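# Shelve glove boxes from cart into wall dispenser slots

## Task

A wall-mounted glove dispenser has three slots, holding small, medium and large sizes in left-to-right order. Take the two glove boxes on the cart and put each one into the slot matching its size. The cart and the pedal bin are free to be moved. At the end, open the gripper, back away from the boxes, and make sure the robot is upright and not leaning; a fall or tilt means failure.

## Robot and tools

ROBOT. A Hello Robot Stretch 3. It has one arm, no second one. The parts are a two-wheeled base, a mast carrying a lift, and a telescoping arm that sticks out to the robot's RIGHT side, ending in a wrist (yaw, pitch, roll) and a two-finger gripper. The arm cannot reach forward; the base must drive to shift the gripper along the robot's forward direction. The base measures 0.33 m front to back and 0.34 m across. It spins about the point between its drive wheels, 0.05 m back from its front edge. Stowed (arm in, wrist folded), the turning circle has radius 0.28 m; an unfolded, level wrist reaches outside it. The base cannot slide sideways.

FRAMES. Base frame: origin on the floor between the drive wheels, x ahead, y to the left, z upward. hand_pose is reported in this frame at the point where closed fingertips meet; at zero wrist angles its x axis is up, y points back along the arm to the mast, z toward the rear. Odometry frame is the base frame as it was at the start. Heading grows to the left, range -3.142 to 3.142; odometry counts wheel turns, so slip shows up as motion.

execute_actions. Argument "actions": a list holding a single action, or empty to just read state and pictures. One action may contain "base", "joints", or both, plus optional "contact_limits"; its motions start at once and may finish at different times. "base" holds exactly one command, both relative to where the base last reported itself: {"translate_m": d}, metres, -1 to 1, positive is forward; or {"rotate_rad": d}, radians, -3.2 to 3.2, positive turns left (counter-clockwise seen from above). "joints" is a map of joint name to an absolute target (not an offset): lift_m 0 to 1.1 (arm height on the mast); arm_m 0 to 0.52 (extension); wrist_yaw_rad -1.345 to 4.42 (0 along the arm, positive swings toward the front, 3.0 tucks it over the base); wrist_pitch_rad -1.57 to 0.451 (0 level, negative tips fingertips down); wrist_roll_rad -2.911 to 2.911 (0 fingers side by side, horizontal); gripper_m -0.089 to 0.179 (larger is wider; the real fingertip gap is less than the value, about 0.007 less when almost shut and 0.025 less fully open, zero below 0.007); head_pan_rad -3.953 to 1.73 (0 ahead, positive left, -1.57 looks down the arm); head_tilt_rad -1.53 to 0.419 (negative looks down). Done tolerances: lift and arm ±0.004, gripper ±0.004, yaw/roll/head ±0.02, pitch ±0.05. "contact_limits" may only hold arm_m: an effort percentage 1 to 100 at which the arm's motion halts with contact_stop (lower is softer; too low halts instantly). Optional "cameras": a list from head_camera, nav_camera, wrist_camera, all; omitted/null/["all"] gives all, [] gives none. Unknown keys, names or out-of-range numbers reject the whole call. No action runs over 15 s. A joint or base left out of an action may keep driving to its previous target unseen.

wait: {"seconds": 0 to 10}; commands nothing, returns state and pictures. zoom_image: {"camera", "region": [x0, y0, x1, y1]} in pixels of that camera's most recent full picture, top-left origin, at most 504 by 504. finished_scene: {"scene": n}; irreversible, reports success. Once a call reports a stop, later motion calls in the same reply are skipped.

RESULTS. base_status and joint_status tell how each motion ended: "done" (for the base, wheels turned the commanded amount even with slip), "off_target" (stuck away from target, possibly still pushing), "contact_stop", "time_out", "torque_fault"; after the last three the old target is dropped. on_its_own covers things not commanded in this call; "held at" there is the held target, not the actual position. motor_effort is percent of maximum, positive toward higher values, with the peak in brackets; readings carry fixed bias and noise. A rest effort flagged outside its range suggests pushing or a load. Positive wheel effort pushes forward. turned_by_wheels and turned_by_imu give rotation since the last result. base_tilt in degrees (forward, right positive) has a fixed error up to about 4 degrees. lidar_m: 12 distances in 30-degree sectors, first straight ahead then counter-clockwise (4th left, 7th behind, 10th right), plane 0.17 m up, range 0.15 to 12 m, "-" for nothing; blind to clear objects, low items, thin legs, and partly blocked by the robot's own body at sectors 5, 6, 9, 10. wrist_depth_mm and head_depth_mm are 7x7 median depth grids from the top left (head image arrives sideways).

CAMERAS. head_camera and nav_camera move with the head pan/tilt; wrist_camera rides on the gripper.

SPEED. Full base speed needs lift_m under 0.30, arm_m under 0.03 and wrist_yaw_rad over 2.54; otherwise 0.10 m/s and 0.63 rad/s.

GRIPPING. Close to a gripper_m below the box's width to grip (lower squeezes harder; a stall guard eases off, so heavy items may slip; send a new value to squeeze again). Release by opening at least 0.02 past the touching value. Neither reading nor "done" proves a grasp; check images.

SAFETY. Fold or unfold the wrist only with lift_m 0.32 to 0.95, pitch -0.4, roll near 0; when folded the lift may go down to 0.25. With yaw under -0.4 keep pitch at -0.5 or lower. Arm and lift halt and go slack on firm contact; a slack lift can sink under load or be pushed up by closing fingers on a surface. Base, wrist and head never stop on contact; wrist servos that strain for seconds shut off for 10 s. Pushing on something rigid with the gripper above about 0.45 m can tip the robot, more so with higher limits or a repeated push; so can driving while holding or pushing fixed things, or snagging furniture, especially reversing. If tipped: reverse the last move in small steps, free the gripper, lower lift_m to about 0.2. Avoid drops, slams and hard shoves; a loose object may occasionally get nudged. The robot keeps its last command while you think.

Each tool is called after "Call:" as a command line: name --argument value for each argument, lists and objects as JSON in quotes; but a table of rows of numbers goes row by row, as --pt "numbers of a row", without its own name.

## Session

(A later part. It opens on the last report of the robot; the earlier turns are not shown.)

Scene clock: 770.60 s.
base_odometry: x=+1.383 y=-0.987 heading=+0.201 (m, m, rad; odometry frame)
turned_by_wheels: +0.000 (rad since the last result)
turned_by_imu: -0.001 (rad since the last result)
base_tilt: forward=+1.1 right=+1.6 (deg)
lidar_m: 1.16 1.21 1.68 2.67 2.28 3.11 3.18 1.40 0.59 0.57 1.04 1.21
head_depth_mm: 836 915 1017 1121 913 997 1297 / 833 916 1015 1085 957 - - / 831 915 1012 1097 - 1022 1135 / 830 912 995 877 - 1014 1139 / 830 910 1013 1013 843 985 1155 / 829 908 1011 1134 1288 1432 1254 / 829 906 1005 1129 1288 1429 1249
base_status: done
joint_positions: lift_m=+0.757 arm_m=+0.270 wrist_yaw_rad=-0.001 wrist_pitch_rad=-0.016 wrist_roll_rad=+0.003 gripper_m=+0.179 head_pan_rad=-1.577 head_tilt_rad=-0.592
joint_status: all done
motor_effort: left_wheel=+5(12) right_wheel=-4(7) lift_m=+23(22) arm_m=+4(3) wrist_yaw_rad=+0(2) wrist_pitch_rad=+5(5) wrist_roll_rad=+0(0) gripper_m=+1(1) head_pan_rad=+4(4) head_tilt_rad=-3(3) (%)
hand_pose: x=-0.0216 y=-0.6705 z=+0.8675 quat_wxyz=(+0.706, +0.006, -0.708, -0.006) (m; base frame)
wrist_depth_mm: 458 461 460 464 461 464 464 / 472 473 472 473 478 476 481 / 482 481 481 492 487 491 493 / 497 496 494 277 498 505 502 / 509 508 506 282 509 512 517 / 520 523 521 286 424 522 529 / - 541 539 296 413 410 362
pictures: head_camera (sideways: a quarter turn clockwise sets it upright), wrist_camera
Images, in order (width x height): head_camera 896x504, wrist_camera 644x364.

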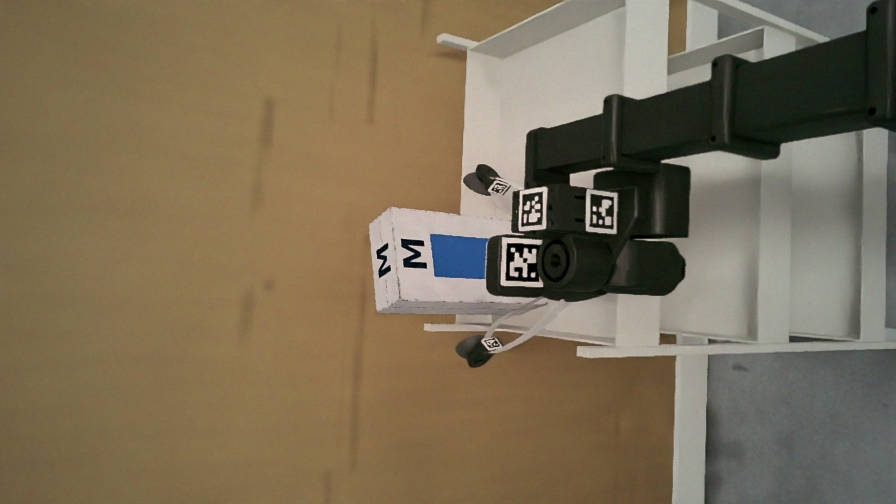

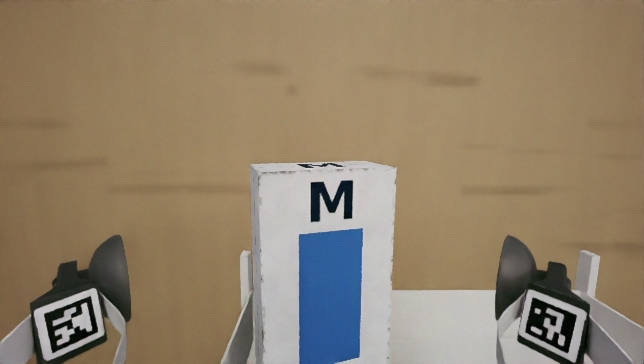

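Call:
execute_actions --actions '[{"base": {"translate_m": -0.125}, "joints": {"wrist_yaw_rad": 0.36, "arm_m": 0.30}}]' --cameras '["head_camera", "wrist_camera"]'

Scene clock: 846.13 s.
base_odometry: x=+1.261 y=-1.012 heading=+0.201 (m, m, rad; odometry frame)
turned_by_wheels: +0.000 (rad since the last result)
turned_by_imu: -0.001 (rad since the last result)
base_tilt: forward=+1.0 right=+1.6 (deg)
lidar_m: 1.29 1.35 1.85 2.24 2.25 3.09 3.05 1.40 0.59 0.57 0.59 1.33
head_depth_mm: 832 912 1014 1138 1298 1463 1331 / 832 913 1011 1116 974 - - / 831 910 1011 1089 - 1019 1121 / 831 912 1010 1087 - 1017 1137 / 828 908 995 889 855 1009 1134 / 828 910 993 884 889 1000 1113 / 828 907 1005 1128 1238 1407 1225
base_status: done
joint_positions: lift_m=+0.757 arm_m=+0.300 wrist_yaw_rad=+0.358 wrist_pitch_rad=-0.016 wrist_roll_rad=+0.003 gripper_m=+0.179 head_pan_rad=-1.577 head_tilt_rad=-0.592
joint_status: all done
motor_effort: left_wheel=+6(5) right_wheel=-4(11) lift_m=+23(22) arm_m=+5(5) wrist_yaw_rad=+1(0) wrist_pitch_rad=+5(5) wrist_roll_rad=+0(0) gripper_m=+1(1) head_pan_rad=+3(4) head_tilt_rad=-3(3) (%)
hand_pose: x=+0.0682 y=-0.6843 z=+0.8675 quat_wxyz=(+0.696, +0.132, -0.696, +0.120) (m; base frame)
wrist_depth_mm: 653 583 519 464 423 390 358 / 679 599 526 472 429 397 366 / 716 622 547 485 442 407 375 / 739 635 560 262 441 414 379 / 771 669 581 270 444 417 385 / 835 669 594 275 458 445 391 / - 694 604 284 365 351 387
pictures: head_camera (sideways: a quarter turn clockwise sets it upright), wrist_camera
Images, in order (width x height): head_camera 896x504, wrist_camera 644x364.

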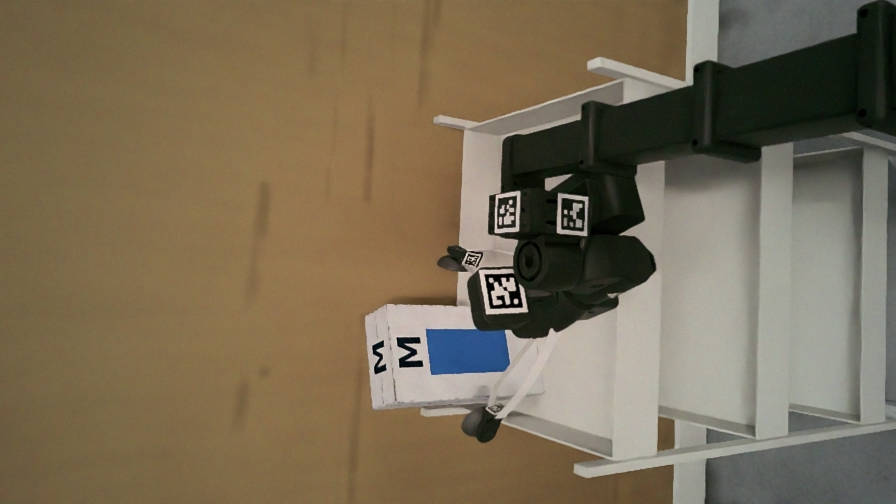

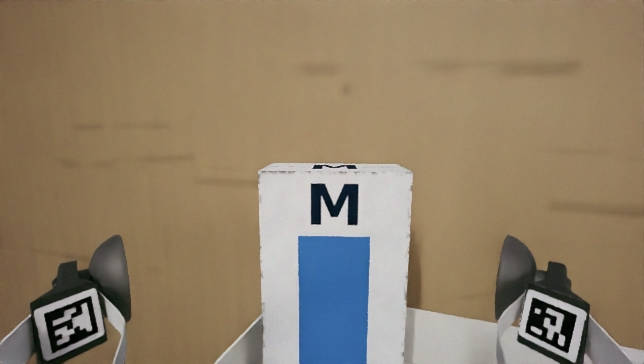

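Call:
execute_actions --actions '[{"base": {"translate_m": 0.015}, "joints": {"arm_m": 0.38}, "contact_limits": {"arm_m": 15}}]' --cameras '["head_camera", "wrist_camera"]'

Scene clock: 858.90 s.
base_odometry: x=+1.275 y=-1.009 heading=+0.202 (m, m, rad; odometry frame)
turned_by_wheels: +0.000 (rad since the last result)
turned_by_imu: -0.001 (rad since the last result)
base_tilt: forward=+1.1 right=+1.6 (deg)
lidar_m: 1.28 1.33 1.83 2.26 2.25 3.10 3.06 1.40 0.59 0.57 0.59 1.32
head_depth_mm: 833 913 1018 1139 1274 1460 1347 / 831 911 1014 1099 907 - - / 830 913 1011 1098 857 999 1123 / 829 910 1010 1097 849 1017 1138 / 829 910 995 863 880 1009 1135 / 829 909 992 912 885 1001 1102 / 827 909 1008 1128 1263 1402 1246
base_status: done
joint_positions: lift_m=+0.757 arm_m=+0.380 wrist_yaw_rad=+0.359 wrist_pitch_rad=-0.016 wrist_roll_rad=+0.003 gripper_m=+0.179 head_pan_rad=-1.577 head_tilt_rad=-0.592
joint_status: all done
motor_effort: left_wheel=+4(11) right_wheel=-4(6) lift_m=+23(23) arm_m=+4(5) wrist_yaw_rad=+1(1) wrist_pitch_rad=+5(5) wrist_roll_rad=+0(0) gripper_m=+1(1) head_pan_rad=+4(4) head_tilt_rad=-3(3) (%)
contact_limits: arm_m 15 (drawing in: default 28, maximum 46; extending or still: default 39, maximum 63)
hand_pose: x=+0.0684 y=-0.7643 z=+0.8675 quat_wxyz=(+0.696, +0.132, -0.695, +0.120) (m; base frame)
wrist_depth_mm: 540 474 424 384 347 319 295 / 568 500 437 391 356 327 301 / 579 511 450 402 366 332 303 / 609 525 441 203 362 339 313 / 630 543 186 182 183 349 318 / 683 549 191 188 188 364 323 / - 574 196 194 193 371 323
pictures: head_camera (sideways: a quarter turn clockwise sets it upright), wrist_camera
Images, in order (width x height): head_camera 896x504, wrist_camera 644x364.

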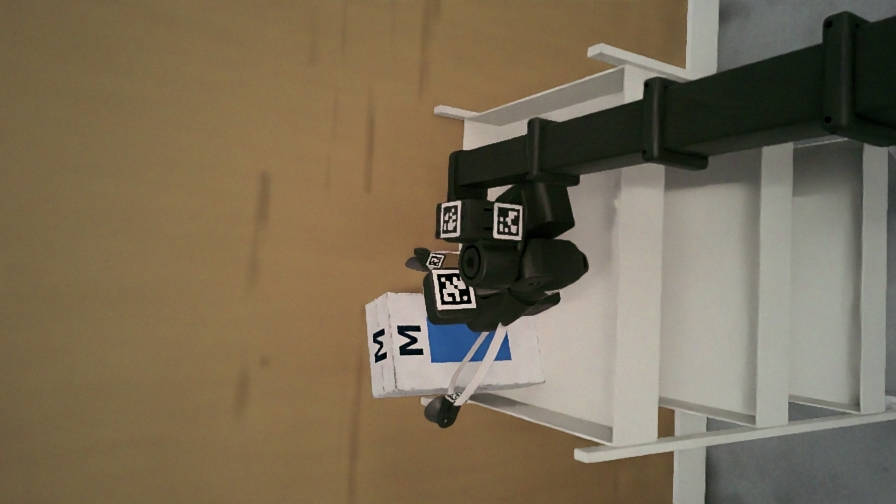

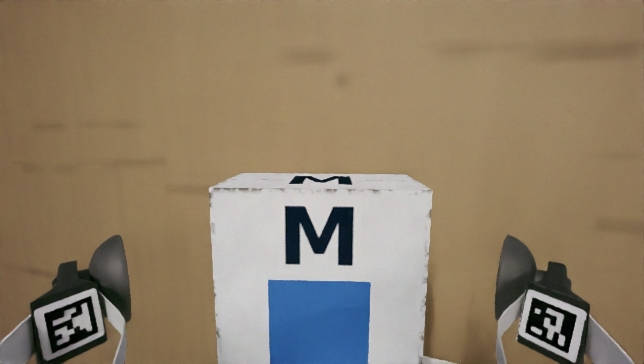

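Call:
execute_actions --actions '[{"base": {"translate_m": 0.02}, "joints": {"arm_m": 0.443}, "contact_limits": {"arm_m": 15}}]' --cameras '["head_camera", "wrist_camera"]'

Scene clock: 870.97 s.
base_odometry: x=+1.295 y=-1.005 heading=+0.202 (m, m, rad; odometry frame)
turned_by_wheels: +0.000 (rad since the last result)
turned_by_imu: -0.001 (rad since the last result)
base_tilt: forward=+1.1 right=+1.6 (deg)
lidar_m: 1.25 1.31 1.81 2.34 2.25 3.11 3.09 1.40 0.59 0.57 0.59 1.30
head_depth_mm: 834 914 1015 1141 1269 1464 1338 / 831 911 1013 1098 935 - - / 830 911 1015 1087 884 1023 1124 / 829 911 1008 - 891 1018 1141 / 827 909 992 854 897 1009 1135 / 828 907 1005 1102 888 984 1128 / 827 909 1006 1130 1265 1426 1250
base_status: done
joint_positions: lift_m=+0.757 arm_m=+0.443 wrist_yaw_rad=+0.359 wrist_pitch_rad=-0.016 wrist_roll_rad=+0.003 gripper_m=+0.179 head_pan_rad=-1.577 head_tilt_rad=-0.592
joint_status: all done
motor_effort: left_wheel=+5(11) right_wheel=-4(7) lift_m=+23(22) arm_m=+4(5) wrist_yaw_rad=+1(1) wrist_pitch_rad=+5(5) wrist_roll_rad=+0(0) gripper_m=+0(0) head_pan_rad=+4(3) head_tilt_rad=-3(3) (%)
contact_limits: arm_m 15 (drawing in: default 28, maximum 46; extending or still: default 39, maximum 63)
hand_pose: x=+0.0684 y=-0.8273 z=+0.8675 quat_wxyz=(+0.696, +0.132, -0.695, +0.120) (m; base frame)
wrist_depth_mm: 444 399 353 318 290 267 245 / 466 410 368 330 295 271 250 / 486 426 371 335 302 278 254 / 499 442 371 329 299 284 258 / 521 446 115 114 112 279 266 / 566 119 118 116 115 115 269 / - 124 121 119 118 295 268
pictures: head_camera (sideways: a quarter turn clockwise sets it upright), wrist_camera
Images, in order (width x height): head_camera 896x504, wrist_camera 644x364.

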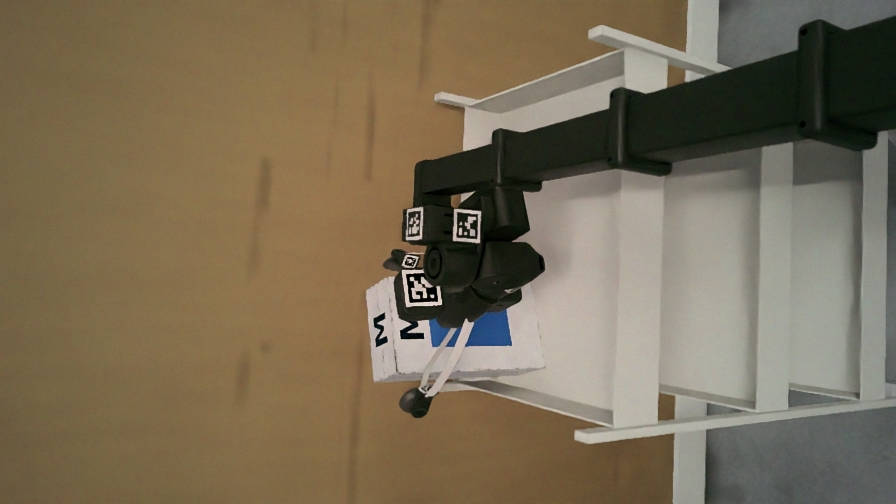

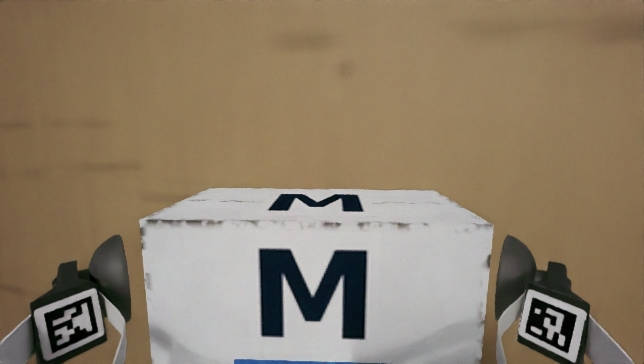

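Call:
execute_actions --actions '[{"joints": {"gripper_m": 0.08}}]' --cameras '["wrist_camera"]'

Call:
execute_actions --actions '[{"joints": {"lift_m": 0.89, "wrist_pitch_rad": 0.04}}]' --cameras '["head_camera", "wrist_camera"]'

Scene clock: 880.03 s.
base_odometry: x=+1.295 y=-1.005 heading=+0.202 (m, m, rad; odometry frame)
turned_by_wheels: +0.000 (rad since the last result)
turned_by_imu: -0.001 (rad since the last result)
base_tilt: forward=+1.1 right=+1.6 (deg)
lidar_m: 1.25 1.31 1.81 2.33 2.25 3.11 3.09 1.40 0.59 0.57 0.58 1.30
head_depth_mm: 834 914 1014 1139 1277 1465 1338 / 834 912 1015 1099 935 - - / 832 912 1013 1088 883 1021 1121 / 832 911 1010 - 892 1017 1143 / 831 912 994 870 896 1011 1130 / 828 910 1006 1089 889 980 1129 / 828 908 1004 1131 1258 1422 1246
base_status: not commanded
joint_positions: lift_m=+0.757 arm_m=+0.443 wrist_yaw_rad=+0.357 wrist_pitch_rad=-0.016 wrist_roll_rad=+0.003 gripper_m=+0.081 head_pan_rad=-1.577 head_tilt_rad=-0.592
joint_status: all done
motor_effort: left_wheel=+4(5) right_wheel=+0(4) lift_m=+22(23) arm_m=+4(4) wrist_yaw_rad=+3(2) wrist_pitch_rad=+5(5) wrist_roll_rad=+0(0) gripper_m=-20(92) head_pan_rad=+4(4) head_tilt_rad=-3(3) (%)
hand_pose: x=+0.0681 y=-0.8274 z=+0.8675 quat_wxyz=(+0.696, +0.132, -0.696, +0.120) (m; base frame)
wrist_depth_mm: 448 397 354 319 290 267 245 / 463 411 364 327 298 272 250 / 478 423 377 336 304 276 255 / 500 438 373 330 302 282 261 / 522 451 122 120 119 283 265 / 545 126 124 123 122 285 271 / 582 479 127 126 124 299 276
pictures: wrist_camera
Images, in order (width x height): wrist_camera 644x364.

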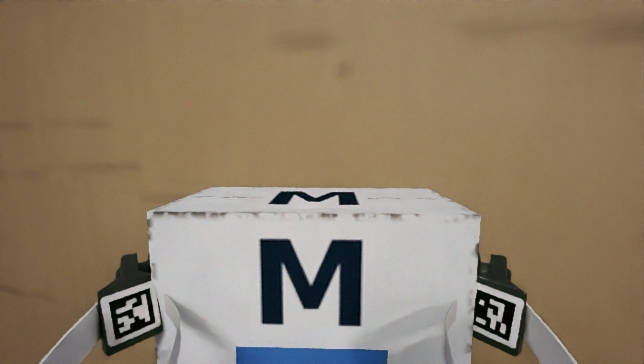

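Scene clock: 882.07 s.
base_odometry: x=+1.295 y=-1.005 heading=+0.202 (m, m, rad; odometry frame)
turned_by_wheels: +0.000 (rad since the last result)
turned_by_imu: +0.000 (rad since the last result)
base_tilt: forward=+1.1 right=+1.6 (deg)
lidar_m: 1.26 1.31 1.81 2.34 2.26 3.11 3.10 1.40 0.59 0.57 0.59 1.30
head_depth_mm: 834 914 1011 1119 - - 1267 / 832 913 997 - 888 1002 1204 / 830 912 - 1056 913 1026 1124 / 830 910 - 1051 905 1016 1138 / 829 908 788 874 895 1011 1134 / 827 908 976 1089 889 978 1129 / 829 908 1005 1131 1261 1422 1251
base_status: not commanded
joint_positions: lift_m=+0.890 arm_m=+0.443 wrist_yaw_rad=+0.358 wrist_pitch_rad=-0.019 wrist_roll_rad=+0.003 gripper_m=+0.084 head_pan_rad=-1.577 head_tilt_rad=-0.592
joint_status: wrist_pitch_rad off_target (ended at -0.019, target +0.040); the others done
motor_effort: left_wheel=+3(4) right_wheel=-2(2) lift_m=+31(30) arm_m=+3(4) wrist_yaw_rad=+1(1) wrist_pitch_rad=+17(18) wrist_roll_rad=+0(0) gripper_m=-20(21) head_pan_rad=+4(4) head_tilt_rad=-3(4) (%)
hand_pose: x=+0.0683 y=-0.8273 z=+0.9996 quat_wxyz=(+0.696, +0.133, -0.695, +0.119) (m; base frame)
wrist_depth_mm: 453 396 351 320 289 265 247 / 469 412 364 326 297 272 249 / 485 423 374 334 303 278 255 / 502 438 372 330 301 282 259 / 522 448 122 122 121 284 265 / 548 126 125 123 122 287 271 / 575 486 127 125 124 299 276
pictures: head_camera (sideways: a quarter turn clockwise sets it upright), wrist_camera
Images, in order (width x height): head_camera 896x504, wrist_camera 644x364.

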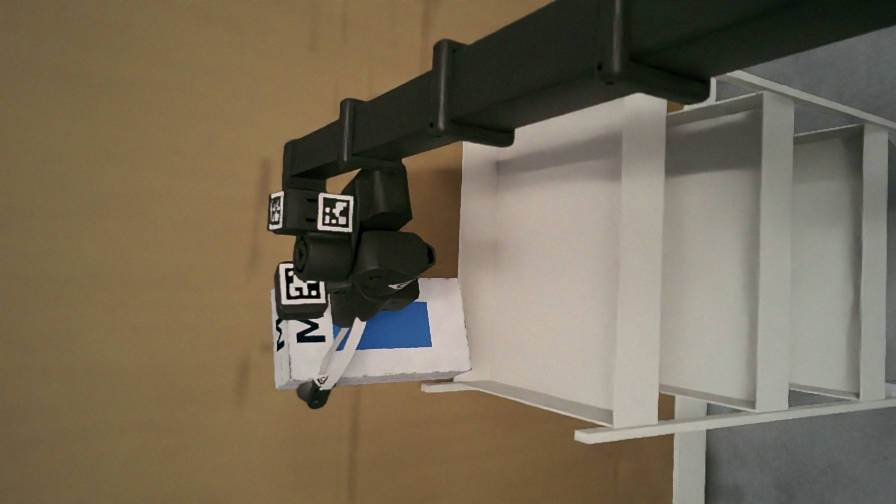

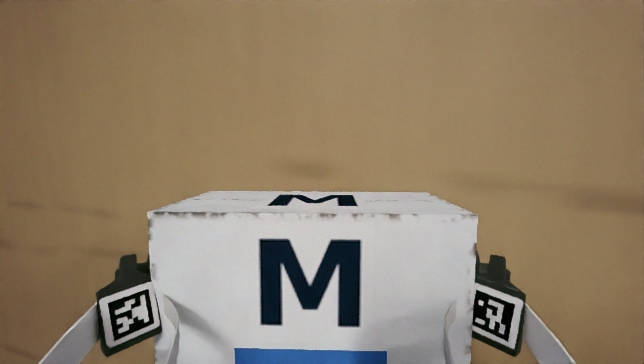

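Call:
execute_actions --actions '[{"joints": {"lift_m": 0.97, "arm_m": 0.0, "wrist_yaw_rad": 0.03}}]' --cameras '["wrist_camera"]'

Scene clock: 895.43 s.
base_odometry: x=+1.295 y=-1.005 heading=+0.202 (m, m, rad; odometry frame)
turned_by_wheels: +0.000 (rad since the last result)
turned_by_imu: -0.001 (rad since the last result)
base_tilt: forward=+1.2 right=+1.6 (deg)
lidar_m: 1.25 1.31 1.81 2.33 2.25 3.11 3.10 1.40 0.59 0.57 0.59 1.30
head_depth_mm: 834 914 1015 1138 - - - / 834 913 1014 1100 - - - / 831 912 993 372 - - - / 830 909 991 371 - - - / 830 910 994 377 414 680 1133 / 828 909 1007 1103 889 986 1128 / 829 910 1008 1130 1263 1426 1246
base_status: not commanded
joint_positions: lift_m=+0.970 arm_m=+0.000 wrist_yaw_rad=+0.031 wrist_pitch_rad=-0.019 wrist_roll_rad=+0.003 gripper_m=+0.084 head_pan_rad=-1.577 head_tilt_rad=-0.593
joint_status: all done
motor_effort: left_wheel=+4(6) right_wheel=-3(4) lift_m=+31(34) arm_m=-2(2) wrist_yaw_rad=+0(2) wrist_pitch_rad=+17(17) wrist_roll_rad=+0(0) gripper_m=-20(20) head_pan_rad=+4(4) head_tilt_rad=-3(3) (%)
hand_pose: x=-0.0136 y=-0.4008 z=+1.0796 quat_wxyz=(+0.706, +0.018, -0.708, +0.004) (m; base frame)
wrist_depth_mm: 748 737 730 718 727 719 715 / 768 750 748 740 738 743 726 / 777 775 772 770 750 755 744 / 801 812 792 781 775 774 775 / 828 818 123 121 121 793 798 / 847 125 125 123 122 811 822 / 873 870 126 125 125 842 838
pictures: wrist_camera
Images, in order (width x height): wrist_camera 644x364.

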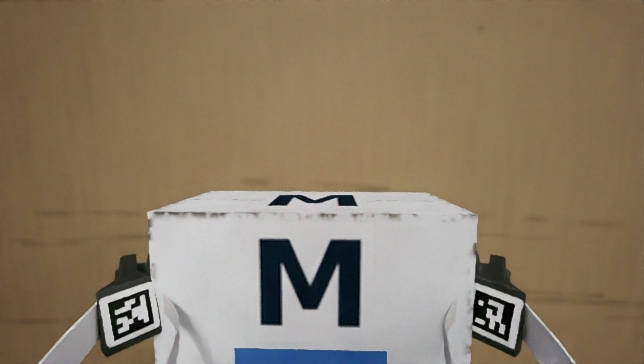

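Call:
execute_actions --actions '[{"base": {"rotate_rad": 1.01}, "joints": {"head_pan_rad": -0.8, "head_tilt_rad": -0.5}}]' --cameras '[]'

Call:
execute_actions --actions '[{"base": {"translate_m": 0.85}}]' --cameras '["head_camera"]'

Scene clock: 912.57 s.
base_odometry: x=+1.295 y=-1.005 heading=+1.212 (m, m, rad; odometry frame)
turned_by_wheels: +1.010 (rad since the last result)
turned_by_imu: +1.018 (rad since the last result)
base_tilt: forward=+1.1 right=+1.6 (deg)
lidar_m: 1.74 2.68 2.25 3.00 3.15 1.45 0.60 0.57 0.58 1.31 1.25 1.30
head_depth_mm: 1016 1093 1182 1289 1418 1547 1372 / 1032 1113 1200 1322 1448 1573 1361 / 1051 1131 1235 1347 1495 1599 1350 / 1072 1155 1258 1385 1522 1621 1338 / 1090 1177 1283 1415 1573 1622 1330 / 1113 1205 1316 1448 1622 1598 1324 / 1134 1225 1332 1467 1669 1582 1314
base_status: done
joint_positions: lift_m=+0.970 arm_m=+0.000 wrist_yaw_rad=+0.030 wrist_pitch_rad=-0.019 wrist_roll_rad=+0.003 gripper_m=+0.084 head_pan_rad=-0.807 head_tilt_rad=-0.507
joint_status: all done
motor_effort: left_wheel=-4(9) right_wheel=+6(14) lift_m=+30(30) arm_m=-3(3) wrist_yaw_rad=+0(1) wrist_pitch_rad=+17(17) wrist_roll_rad=+0(0) gripper_m=-19(20) head_pan_rad=+4(41) head_tilt_rad=+3(12) (%)
hand_pose: x=-0.0137 y=-0.4008 z=+1.0796 quat_wxyz=(+0.706, +0.018, -0.708, +0.004) (m; base frame)
wrist_depth_mm: 819 904 - - - 838 678 / 818 916 - - - 855 694 / 830 948 - - - 862 698 / 856 972 - - - 883 704 / 864 922 122 121 121 856 696 / 903 125 124 123 122 825 703 / 874 985 126 126 124 839 717
pictures: none
No camera images: the call's "cameras" was empty. Leave "cameras" out to get every camera's image.

Scene clock: 922.13 s.
base_odometry: x=+1.594 y=-0.209 heading=+1.211 (m, m, rad; odometry frame)
turned_by_wheels: +0.000 (rad since the last result)
turned_by_imu: +0.001 (rad since the last result)
base_tilt: forward=+1.1 right=+1.5 (deg)
lidar_m: 1.13 2.04 1.79 1.99 3.53 2.50 1.35 1.32 1.17 0.85 0.81 0.84
head_depth_mm: 642 691 748 814 897 994 1118 / 652 703 762 834 911 1021 1154 / 666 717 781 853 942 1050 1190 / 677 731 797 875 934 1083 1227 / 689 748 813 891 954 1116 1244 / 703 762 834 893 890 1153 1265 / 717 781 852 938 1041 1190 1291
base_status: done
joint_positions: lift_m=+0.970 arm_m=+0.000 wrist_yaw_rad=+0.030 wrist_pitch_rad=-0.019 wrist_roll_rad=+0.003 gripper_m=+0.084 head_pan_rad=-0.807 head_tilt_rad=-0.507
joint_status: not commanded
motor_effort: left_wheel=-5(6) right_wheel=+6(12) lift_m=+31(30) arm_m=-3(2) wrist_yaw_rad=+0(1) wrist_pitch_rad=+17(17) wrist_roll_rad=+0(0) gripper_m=-20(19) head_pan_rad=+4(4) head_tilt_rad=+2(2) (%)
hand_pose: x=-0.0137 y=-0.4008 z=+1.0796 quat_wxyz=(+0.706, +0.018, -0.708, +0.004) (m; base frame)
wrist_depth_mm: 459 518 592 690 817 - - / 469 528 604 704 851 - - / 476 536 620 729 880 - - / 492 546 598 707 876 - - / 497 530 122 121 121 - - / 505 125 124 124 122 - - / 505 555 127 125 124 - -
pictures: head_camera (sideways: a quarter turn clockwise sets it upright)
Images, in order (width x height): head_camera 896x504.

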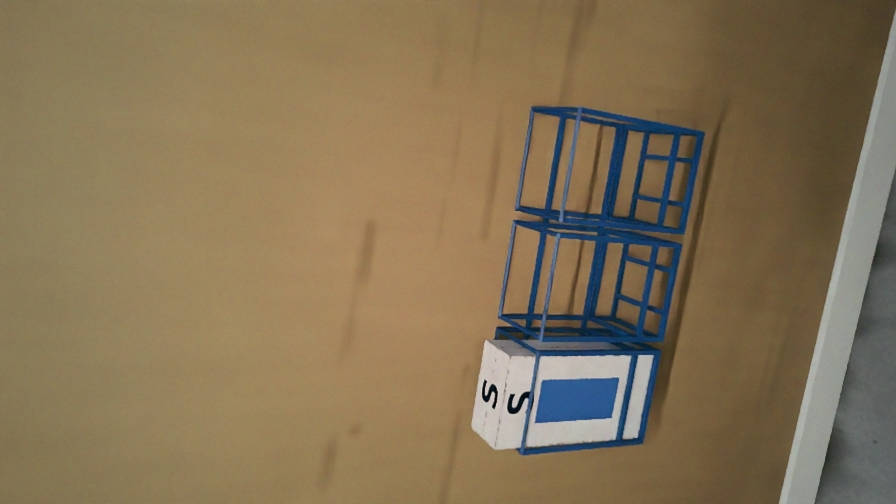

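Call:
execute_actions --actions '[{"base": {"translate_m": 0.19}}]' --cameras '[]'

Call:
execute_actions --actions '[{"base": {"rotate_rad": 0.545}, "joints": {"head_pan_rad": -1.45, "head_tilt_rad": -0.78}}]'

Scene clock: 929.90 s.
base_odometry: x=+1.661 y=-0.031 heading=+1.211 (m, m, rad; odometry frame)
turned_by_wheels: +0.000 (rad since the last result)
turned_by_imu: -0.001 (rad since the last result)
base_tilt: forward=+1.1 right=+1.6 (deg)
lidar_m: 1.00 1.88 1.73 1.77 3.64 2.74 1.53 1.50 1.03 0.74 0.71 0.74
head_depth_mm: 559 602 651 709 781 851 976 / 569 613 665 727 797 853 1006 / 579 626 680 743 817 897 1033 / 590 637 694 761 755 827 1074 / 601 650 710 782 765 817 1112 / 613 664 727 800 893 1006 1148 / 625 679 744 821 918 1038 1191
base_status: done
joint_positions: lift_m=+0.970 arm_m=+0.000 wrist_yaw_rad=+0.030 wrist_pitch_rad=-0.019 wrist_roll_rad=+0.003 gripper_m=+0.084 head_pan_rad=-0.807 head_tilt_rad=-0.507
joint_status: not commanded
motor_effort: left_wheel=-5(5) right_wheel=+6(14) lift_m=+30(31) arm_m=-3(3) wrist_yaw_rad=+0(0) wrist_pitch_rad=+17(17) wrist_roll_rad=+0(0) gripper_m=-19(19) head_pan_rad=+4(3) head_tilt_rad=+3(3) (%)
hand_pose: x=-0.0137 y=-0.4008 z=+1.0796 quat_wxyz=(+0.706, +0.018, -0.708, +0.004) (m; base frame)
wrist_depth_mm: 386 430 491 563 682 837 - / 392 438 510 591 707 854 - / 399 448 512 600 733 923 - / 408 459 505 580 737 958 - / 414 441 122 121 121 - - / 420 125 124 123 122 - - / 424 458 126 125 124 - -
pictures: none
No camera images: the call's "cameras" was empty. Leave "cameras" out to get every camera's image.

Scene clock: 931.77 s.
base_odometry: x=+1.661 y=-0.031 heading=+1.756 (m, m, rad; odometry frame)
turned_by_wheels: +0.545 (rad since the last result)
turned_by_imu: +0.549 (rad since the last result)
base_tilt: forward=+1.1 right=+1.6 (deg)
lidar_m: 1.87 1.73 1.81 3.60 2.68 1.52 1.50 1.01 0.74 0.71 0.74 1.02
head_depth_mm: 580 650 536 826 - - - / 588 649 353 - - - 1164 / 593 657 359 - - - 1155 / 601 664 372 436 1118 1302 1170 / 607 687 764 793 1132 1307 1166 / 616 696 789 883 1155 1311 1161 / 624 707 817 967 1181 1317 1151
base_status: done
joint_positions: lift_m=+0.970 arm_m=+0.000 wrist_yaw_rad=+0.030 wrist_pitch_rad=-0.019 wrist_roll_rad=+0.003 gripper_m=+0.084 head_pan_rad=-1.443 head_tilt_rad=-0.770
joint_status: all done
motor_effort: left_wheel=-4(11) right_wheel=+6(13) lift_m=+30(30) arm_m=-3(3) wrist_yaw_rad=+0(0) wrist_pitch_rad=+17(17) wrist_roll_rad=+0(0) gripper_m=-20(20) head_pan_rad=-3(37) head_tilt_rad=-4(20) (%)
hand_pose: x=-0.0137 y=-0.4008 z=+1.0796 quat_wxyz=(+0.706, +0.018, -0.708, +0.004) (m; base frame)
wrist_depth_mm: 446 448 445 449 445 443 439 / 458 457 455 460 454 451 455 / 472 469 475 469 477 462 462 / 491 483 478 476 477 474 473 / 497 490 122 122 120 495 490 / 515 126 125 124 122 502 508 / 526 530 127 126 125 523 514
pictures: head_camera (sideways: a quarter turn clockwise sets it upright), nav_camera (sideways: a quarter turn counterclockwise sets it upright), wrist_camera
Images, in order (width x height): head_camera 896x504, nav_camera 672x504, wrist_camera 644x364.

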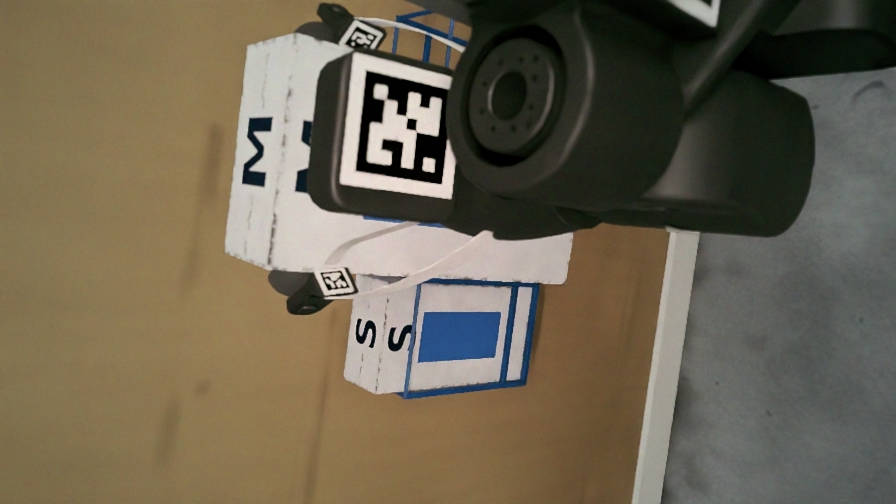

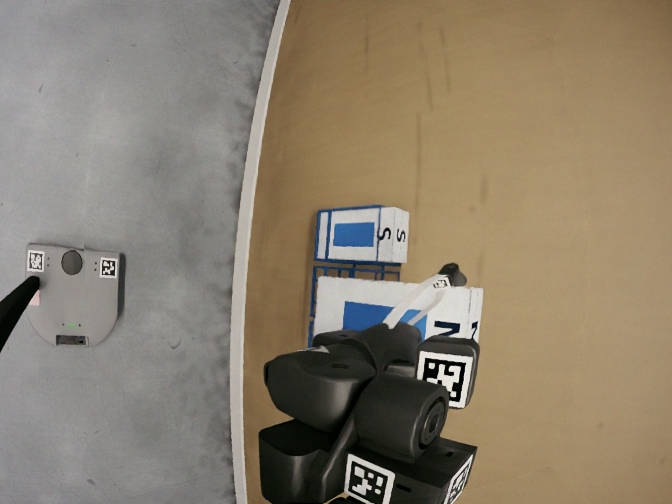

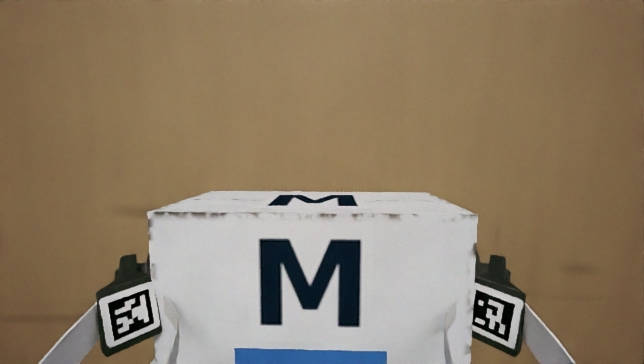

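Call:
execute_actions --actions '[{"joints": {"arm_m": 0.273, "wrist_yaw_rad": 0.055, "lift_m": 0.93, "head_pan_rad": -1.5, "head_tilt_rad": -0.75}, "contact_limits": {"arm_m": 15}}]'

Scene clock: 950.23 s.
base_odometry: x=+1.661 y=-0.031 heading=+1.756 (m, m, rad; odometry frame)
turned_by_wheels: +0.000 (rad since the last result)
turned_by_imu: -0.001 (rad since the last result)
base_tilt: forward=+1.1 right=+1.6 (deg)
lidar_m: 1.88 1.73 1.81 3.60 2.68 1.52 1.50 1.01 0.74 0.72 0.74 1.02
head_depth_mm: 583 633 - 882 1040 1292 1196 / 588 633 - 861 1055 1283 1193 / 592 634 - 877 1068 1292 1185 / 595 623 694 898 1086 1291 1180 / 600 675 762 791 1097 1298 1173 / 604 680 767 783 1113 1296 1167 / 608 687 789 925 1125 1297 1158
base_status: not commanded
joint_positions: lift_m=+0.930 arm_m=+0.273 wrist_yaw_rad=+0.055 wrist_pitch_rad=-0.019 wrist_roll_rad=+0.003 gripper_m=+0.084 head_pan_rad=-1.493 head_tilt_rad=-0.754
joint_status: all done
motor_effort: left_wheel=-5(4) right_wheel=+6(6) lift_m=+26(25) arm_m=+4(6) wrist_yaw_rad=-1(4) wrist_pitch_rad=+17(18) wrist_roll_rad=+0(0) gripper_m=-20(20) head_pan_rad=-3(11) head_tilt_rad=+2(4) (%)
contact_limits: arm_m 15 (drawing in: default 28, maximum 46; extending or still: default 39, maximum 63)
hand_pose: x=-0.0075 y=-0.6731 z=+1.0398 quat_wxyz=(+0.706, +0.026, -0.707, +0.012) (m; base frame)
wrist_depth_mm: 188 186 185 183 181 179 177 / 192 191 190 188 185 185 182 / 198 196 194 193 191 189 187 / 203 201 197 195 194 194 191 / 208 206 122 122 121 198 198 / 215 125 124 123 123 203 202 / 222 221 127 125 125 212 207
pictures: head_camera (sideways: a quarter turn clockwise sets it upright), nav_camera (sideways: a quarter turn counterclockwise sets it upright), wrist_camera
Images, in order (width x height): head_camera 896x504, nav_camera 672x504, wrist_camera 644x364.

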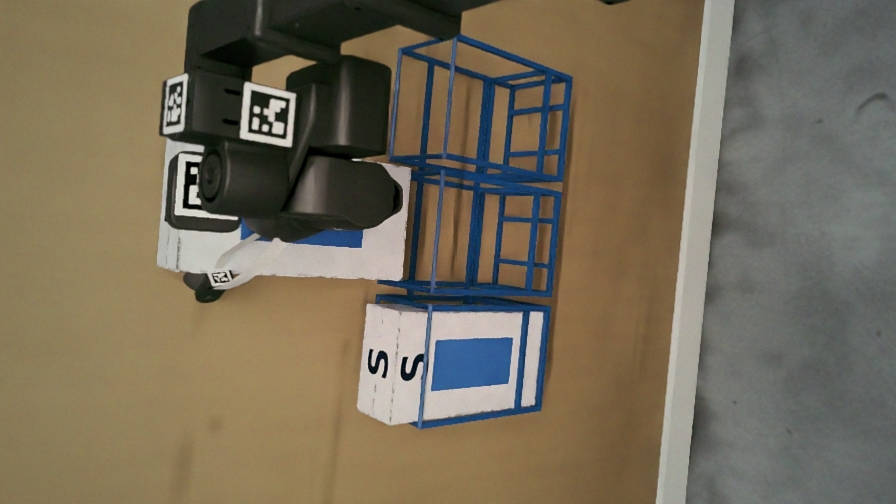

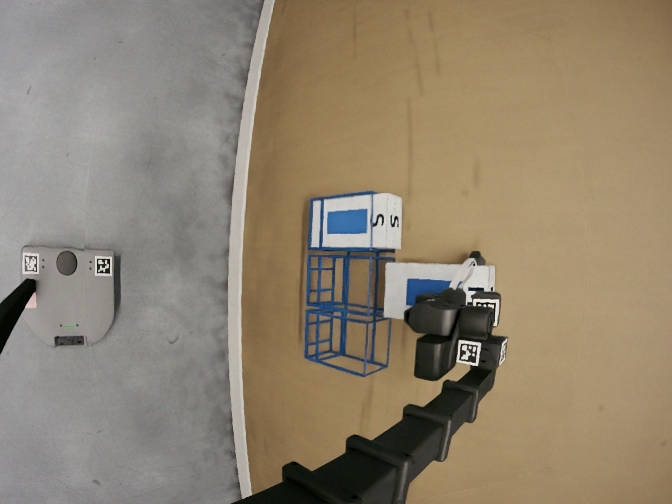

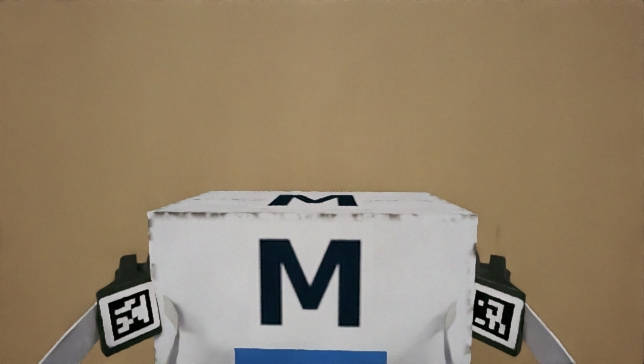

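Call:
zoom_image --camera "head_camera" --region '[370, 140, 530, 310]'

Region (370, 140, 530, 310) of head_camera's 896x504 image, scaled by 2.965, with more detail than that image has; it fills the left 474 columns of this view, and the rest is white.

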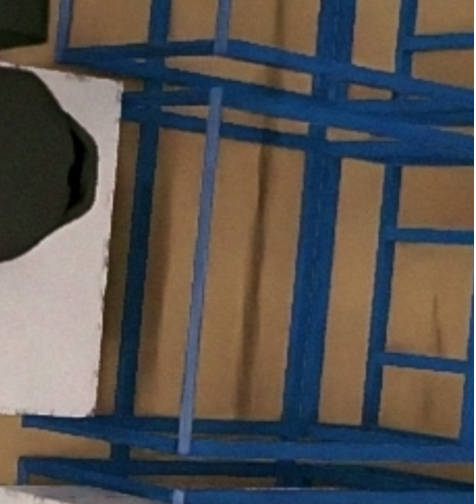

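Call:
execute_actions --actions '[{"base": {"translate_m": 0.005}, "joints": {"lift_m": 0.91}}]' --cameras '["head_camera"]'

Call:
zoom_image --camera "head_camera" --region '[370, 140, 530, 310]'

Scene clock: 972.93 s.
base_odometry: x=+1.660 y=-0.026 heading=+1.756 (m, m, rad; odometry frame)
turned_by_wheels: +0.000 (rad since the last result)
turned_by_imu: -0.001 (rad since the last result)
base_tilt: forward=+1.1 right=+1.6 (deg)
lidar_m: 1.87 1.73 1.80 3.62 2.68 1.52 1.50 1.01 0.74 0.72 0.74 1.02
head_depth_mm: 585 645 - 861 1044 1290 1198 / 587 646 - 901 1055 1288 1193 / 592 635 - 891 1068 1294 1185 / 594 636 694 895 1085 1292 1177 / 600 676 760 792 1099 1293 1176 / 604 680 766 798 1109 1298 1166 / 608 686 788 926 1121 1300 1157
base_status: done
joint_positions: lift_m=+0.910 arm_m=+0.273 wrist_yaw_rad=+0.055 wrist_pitch_rad=-0.019 wrist_roll_rad=+0.003 gripper_m=+0.084 head_pan_rad=-1.493 head_tilt_rad=-0.754
joint_status: all done
motor_effort: left_wheel=-5(6) right_wheel=+5(14) lift_m=+26(22) arm_m=+4(4) wrist_yaw_rad=+0(0) wrist_pitch_rad=+17(18) wrist_roll_rad=+0(0) gripper_m=-19(20) head_pan_rad=-3(3) head_tilt_rad=+1(1) (%)
hand_pose: x=-0.0075 y=-0.6731 z=+1.0198 quat_wxyz=(+0.706, +0.026, -0.707, +0.012) (m; base frame)
wrist_depth_mm: 187 186 185 182 181 180 178 / 193 191 190 187 185 183 182 / 198 196 195 192 191 189 186 / 204 201 198 196 194 193 191 / 209 206 123 122 121 198 197 / 216 125 125 124 122 203 203 / 221 219 127 125 125 212 208
pictures: head_camera (sideways: a quarter turn clockwise sets it upright)
Images, in order (width x height): head_camera 896x504.

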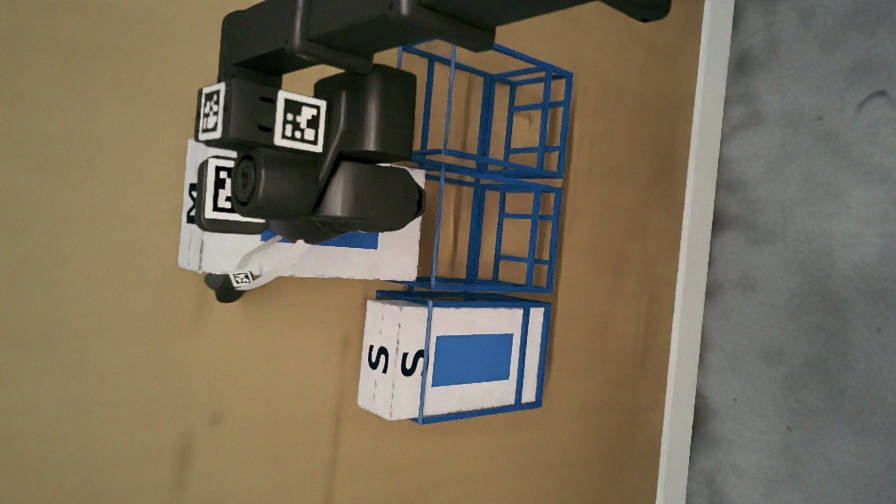

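Region (370, 140, 530, 310) of head_camera's 896x504 image, scaled by 2.965, with more detail than that image has; it fills the left 474 columns of this view, and the rest is white.

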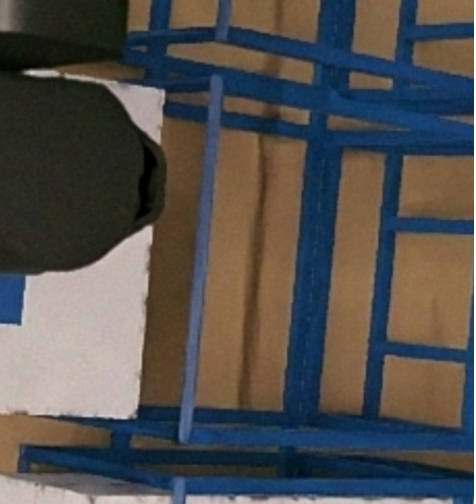

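Call:
execute_actions --actions '[{"joints": {"lift_m": 0.875}}]' --cameras '["head_camera"]'

Call:
zoom_image --camera "head_camera" --region '[370, 140, 530, 310]'

Scene clock: 982.13 s.
base_odometry: x=+1.660 y=-0.026 heading=+1.756 (m, m, rad; odometry frame)
turned_by_wheels: +0.000 (rad since the last result)
turned_by_imu: -0.001 (rad since the last result)
base_tilt: forward=+1.1 right=+1.6 (deg)
lidar_m: 1.87 1.73 1.79 3.60 2.68 1.52 1.51 1.01 0.74 0.71 0.74 1.02
head_depth_mm: 584 655 715 - 1081 1297 1197 / 587 661 - 916 1056 1285 1197 / 592 653 - 929 1064 1297 1185 / 596 648 686 899 1085 1293 1177 / 599 676 763 792 1096 1291 1170 / 603 682 765 798 1110 1295 1167 / 608 686 789 926 1125 1297 1161
base_status: not commanded
joint_positions: lift_m=+0.875 arm_m=+0.273 wrist_yaw_rad=+0.055 wrist_pitch_rad=-0.019 wrist_roll_rad=+0.003 gripper_m=+0.084 head_pan_rad=-1.493 head_tilt_rad=-0.754
joint_status: all done
motor_effort: left_wheel=-4(5) right_wheel=+6(5) lift_m=+26(26) arm_m=+4(4) wrist_yaw_rad=+0(0) wrist_pitch_rad=+17(17) wrist_roll_rad=+0(0) gripper_m=-20(19) head_pan_rad=-3(3) head_tilt_rad=+2(1) (%)
hand_pose: x=-0.0075 y=-0.6731 z=+0.9848 quat_wxyz=(+0.706, +0.026, -0.707, +0.012) (m; base frame)
wrist_depth_mm: 187 187 185 182 181 179 178 / 193 191 188 188 186 184 182 / 199 197 194 192 190 188 187 / 204 201 198 195 193 194 191 / 209 205 122 122 121 198 197 / 216 126 125 123 122 202 202 / 221 222 127 126 125 212 207
pictures: head_camera (sideways: a quarter turn clockwise sets it upright)
Images, in order (width x height): head_camera 896x504.

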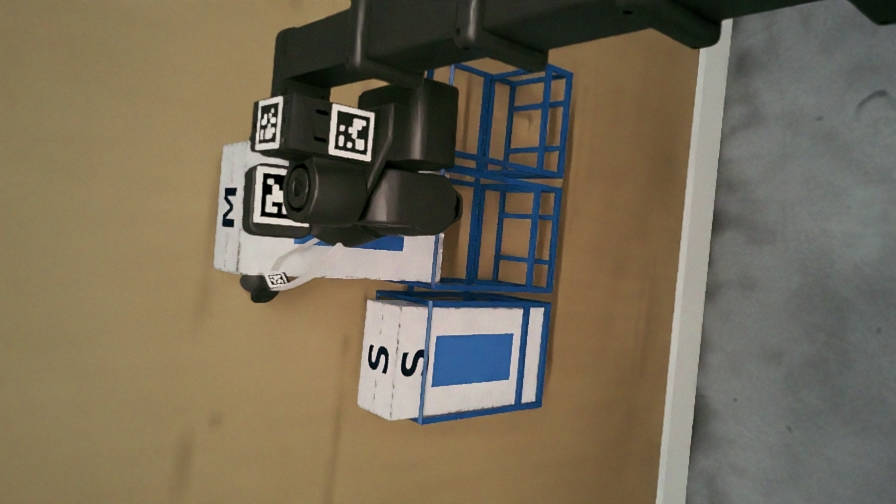

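Region (370, 140, 530, 310) of head_camera's 896x504 image, scaled by 2.965, with more detail than that image has; it fills the left 474 columns of this view, and the rest is white.

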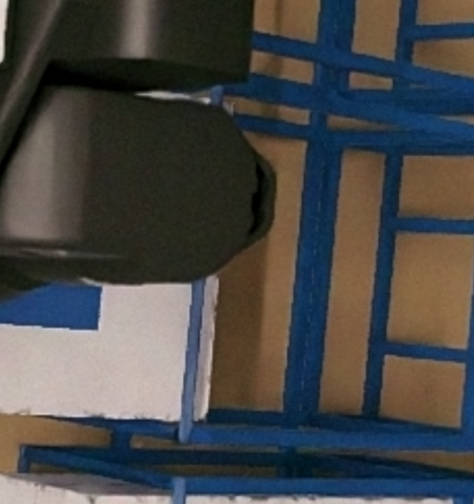

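Call:
execute_actions --actions '[{"joints": {"lift_m": 0.77}}]' --cameras '["head_camera", "wrist_camera"]'

Scene clock: 988.50 s.
base_odometry: x=+1.660 y=-0.026 heading=+1.756 (m, m, rad; odometry frame)
turned_by_wheels: +0.000 (rad since the last result)
turned_by_imu: -0.001 (rad since the last result)
base_tilt: forward=+1.1 right=+1.6 (deg)
lidar_m: 1.87 1.73 1.79 3.61 2.69 1.52 1.50 1.01 0.74 0.72 0.74 1.02
head_depth_mm: 584 655 746 849 1012 - - / 587 660 754 - 1092 1293 1188 / 591 664 724 - 1101 1295 1187 / 596 670 722 799 1088 1293 1183 / 599 674 761 791 1090 1292 1168 / 603 680 766 800 1111 1299 1166 / 608 686 788 927 1122 1298 1162
base_status: not commanded
joint_positions: lift_m=+0.770 arm_m=+0.273 wrist_yaw_rad=+0.055 wrist_pitch_rad=-0.019 wrist_roll_rad=+0.003 gripper_m=+0.084 head_pan_rad=-1.493 head_tilt_rad=-0.754
joint_status: all done
motor_effort: left_wheel=-5(4) right_wheel=+5(5) lift_m=+26(25) arm_m=+4(3) wrist_yaw_rad=+1(0) wrist_pitch_rad=+17(17) wrist_roll_rad=+0(0) gripper_m=-19(20) head_pan_rad=-3(3) head_tilt_rad=+1(1) (%)
hand_pose: x=-0.0075 y=-0.6731 z=+0.8798 quat_wxyz=(+0.706, +0.026, -0.707, +0.012) (m; base frame)
wrist_depth_mm: 188 186 184 182 181 179 178 / 193 191 189 187 186 184 182 / 198 197 194 192 190 188 187 / 203 201 198 196 195 193 191 / 210 205 122 122 121 198 196 / 216 126 124 123 122 202 203 / 174 151 127 125 124 206 206
pictures: head_camera (sideways: a quarter turn clockwise sets it upright), wrist_camera
Images, in order (width x height): head_camera 896x504, wrist_camera 644x364.

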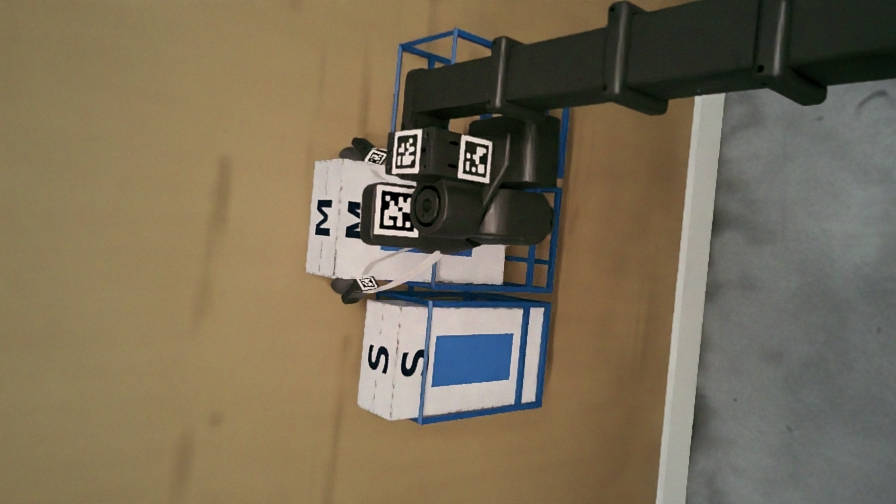

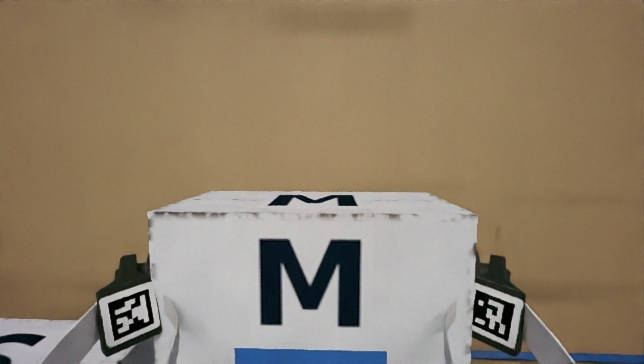

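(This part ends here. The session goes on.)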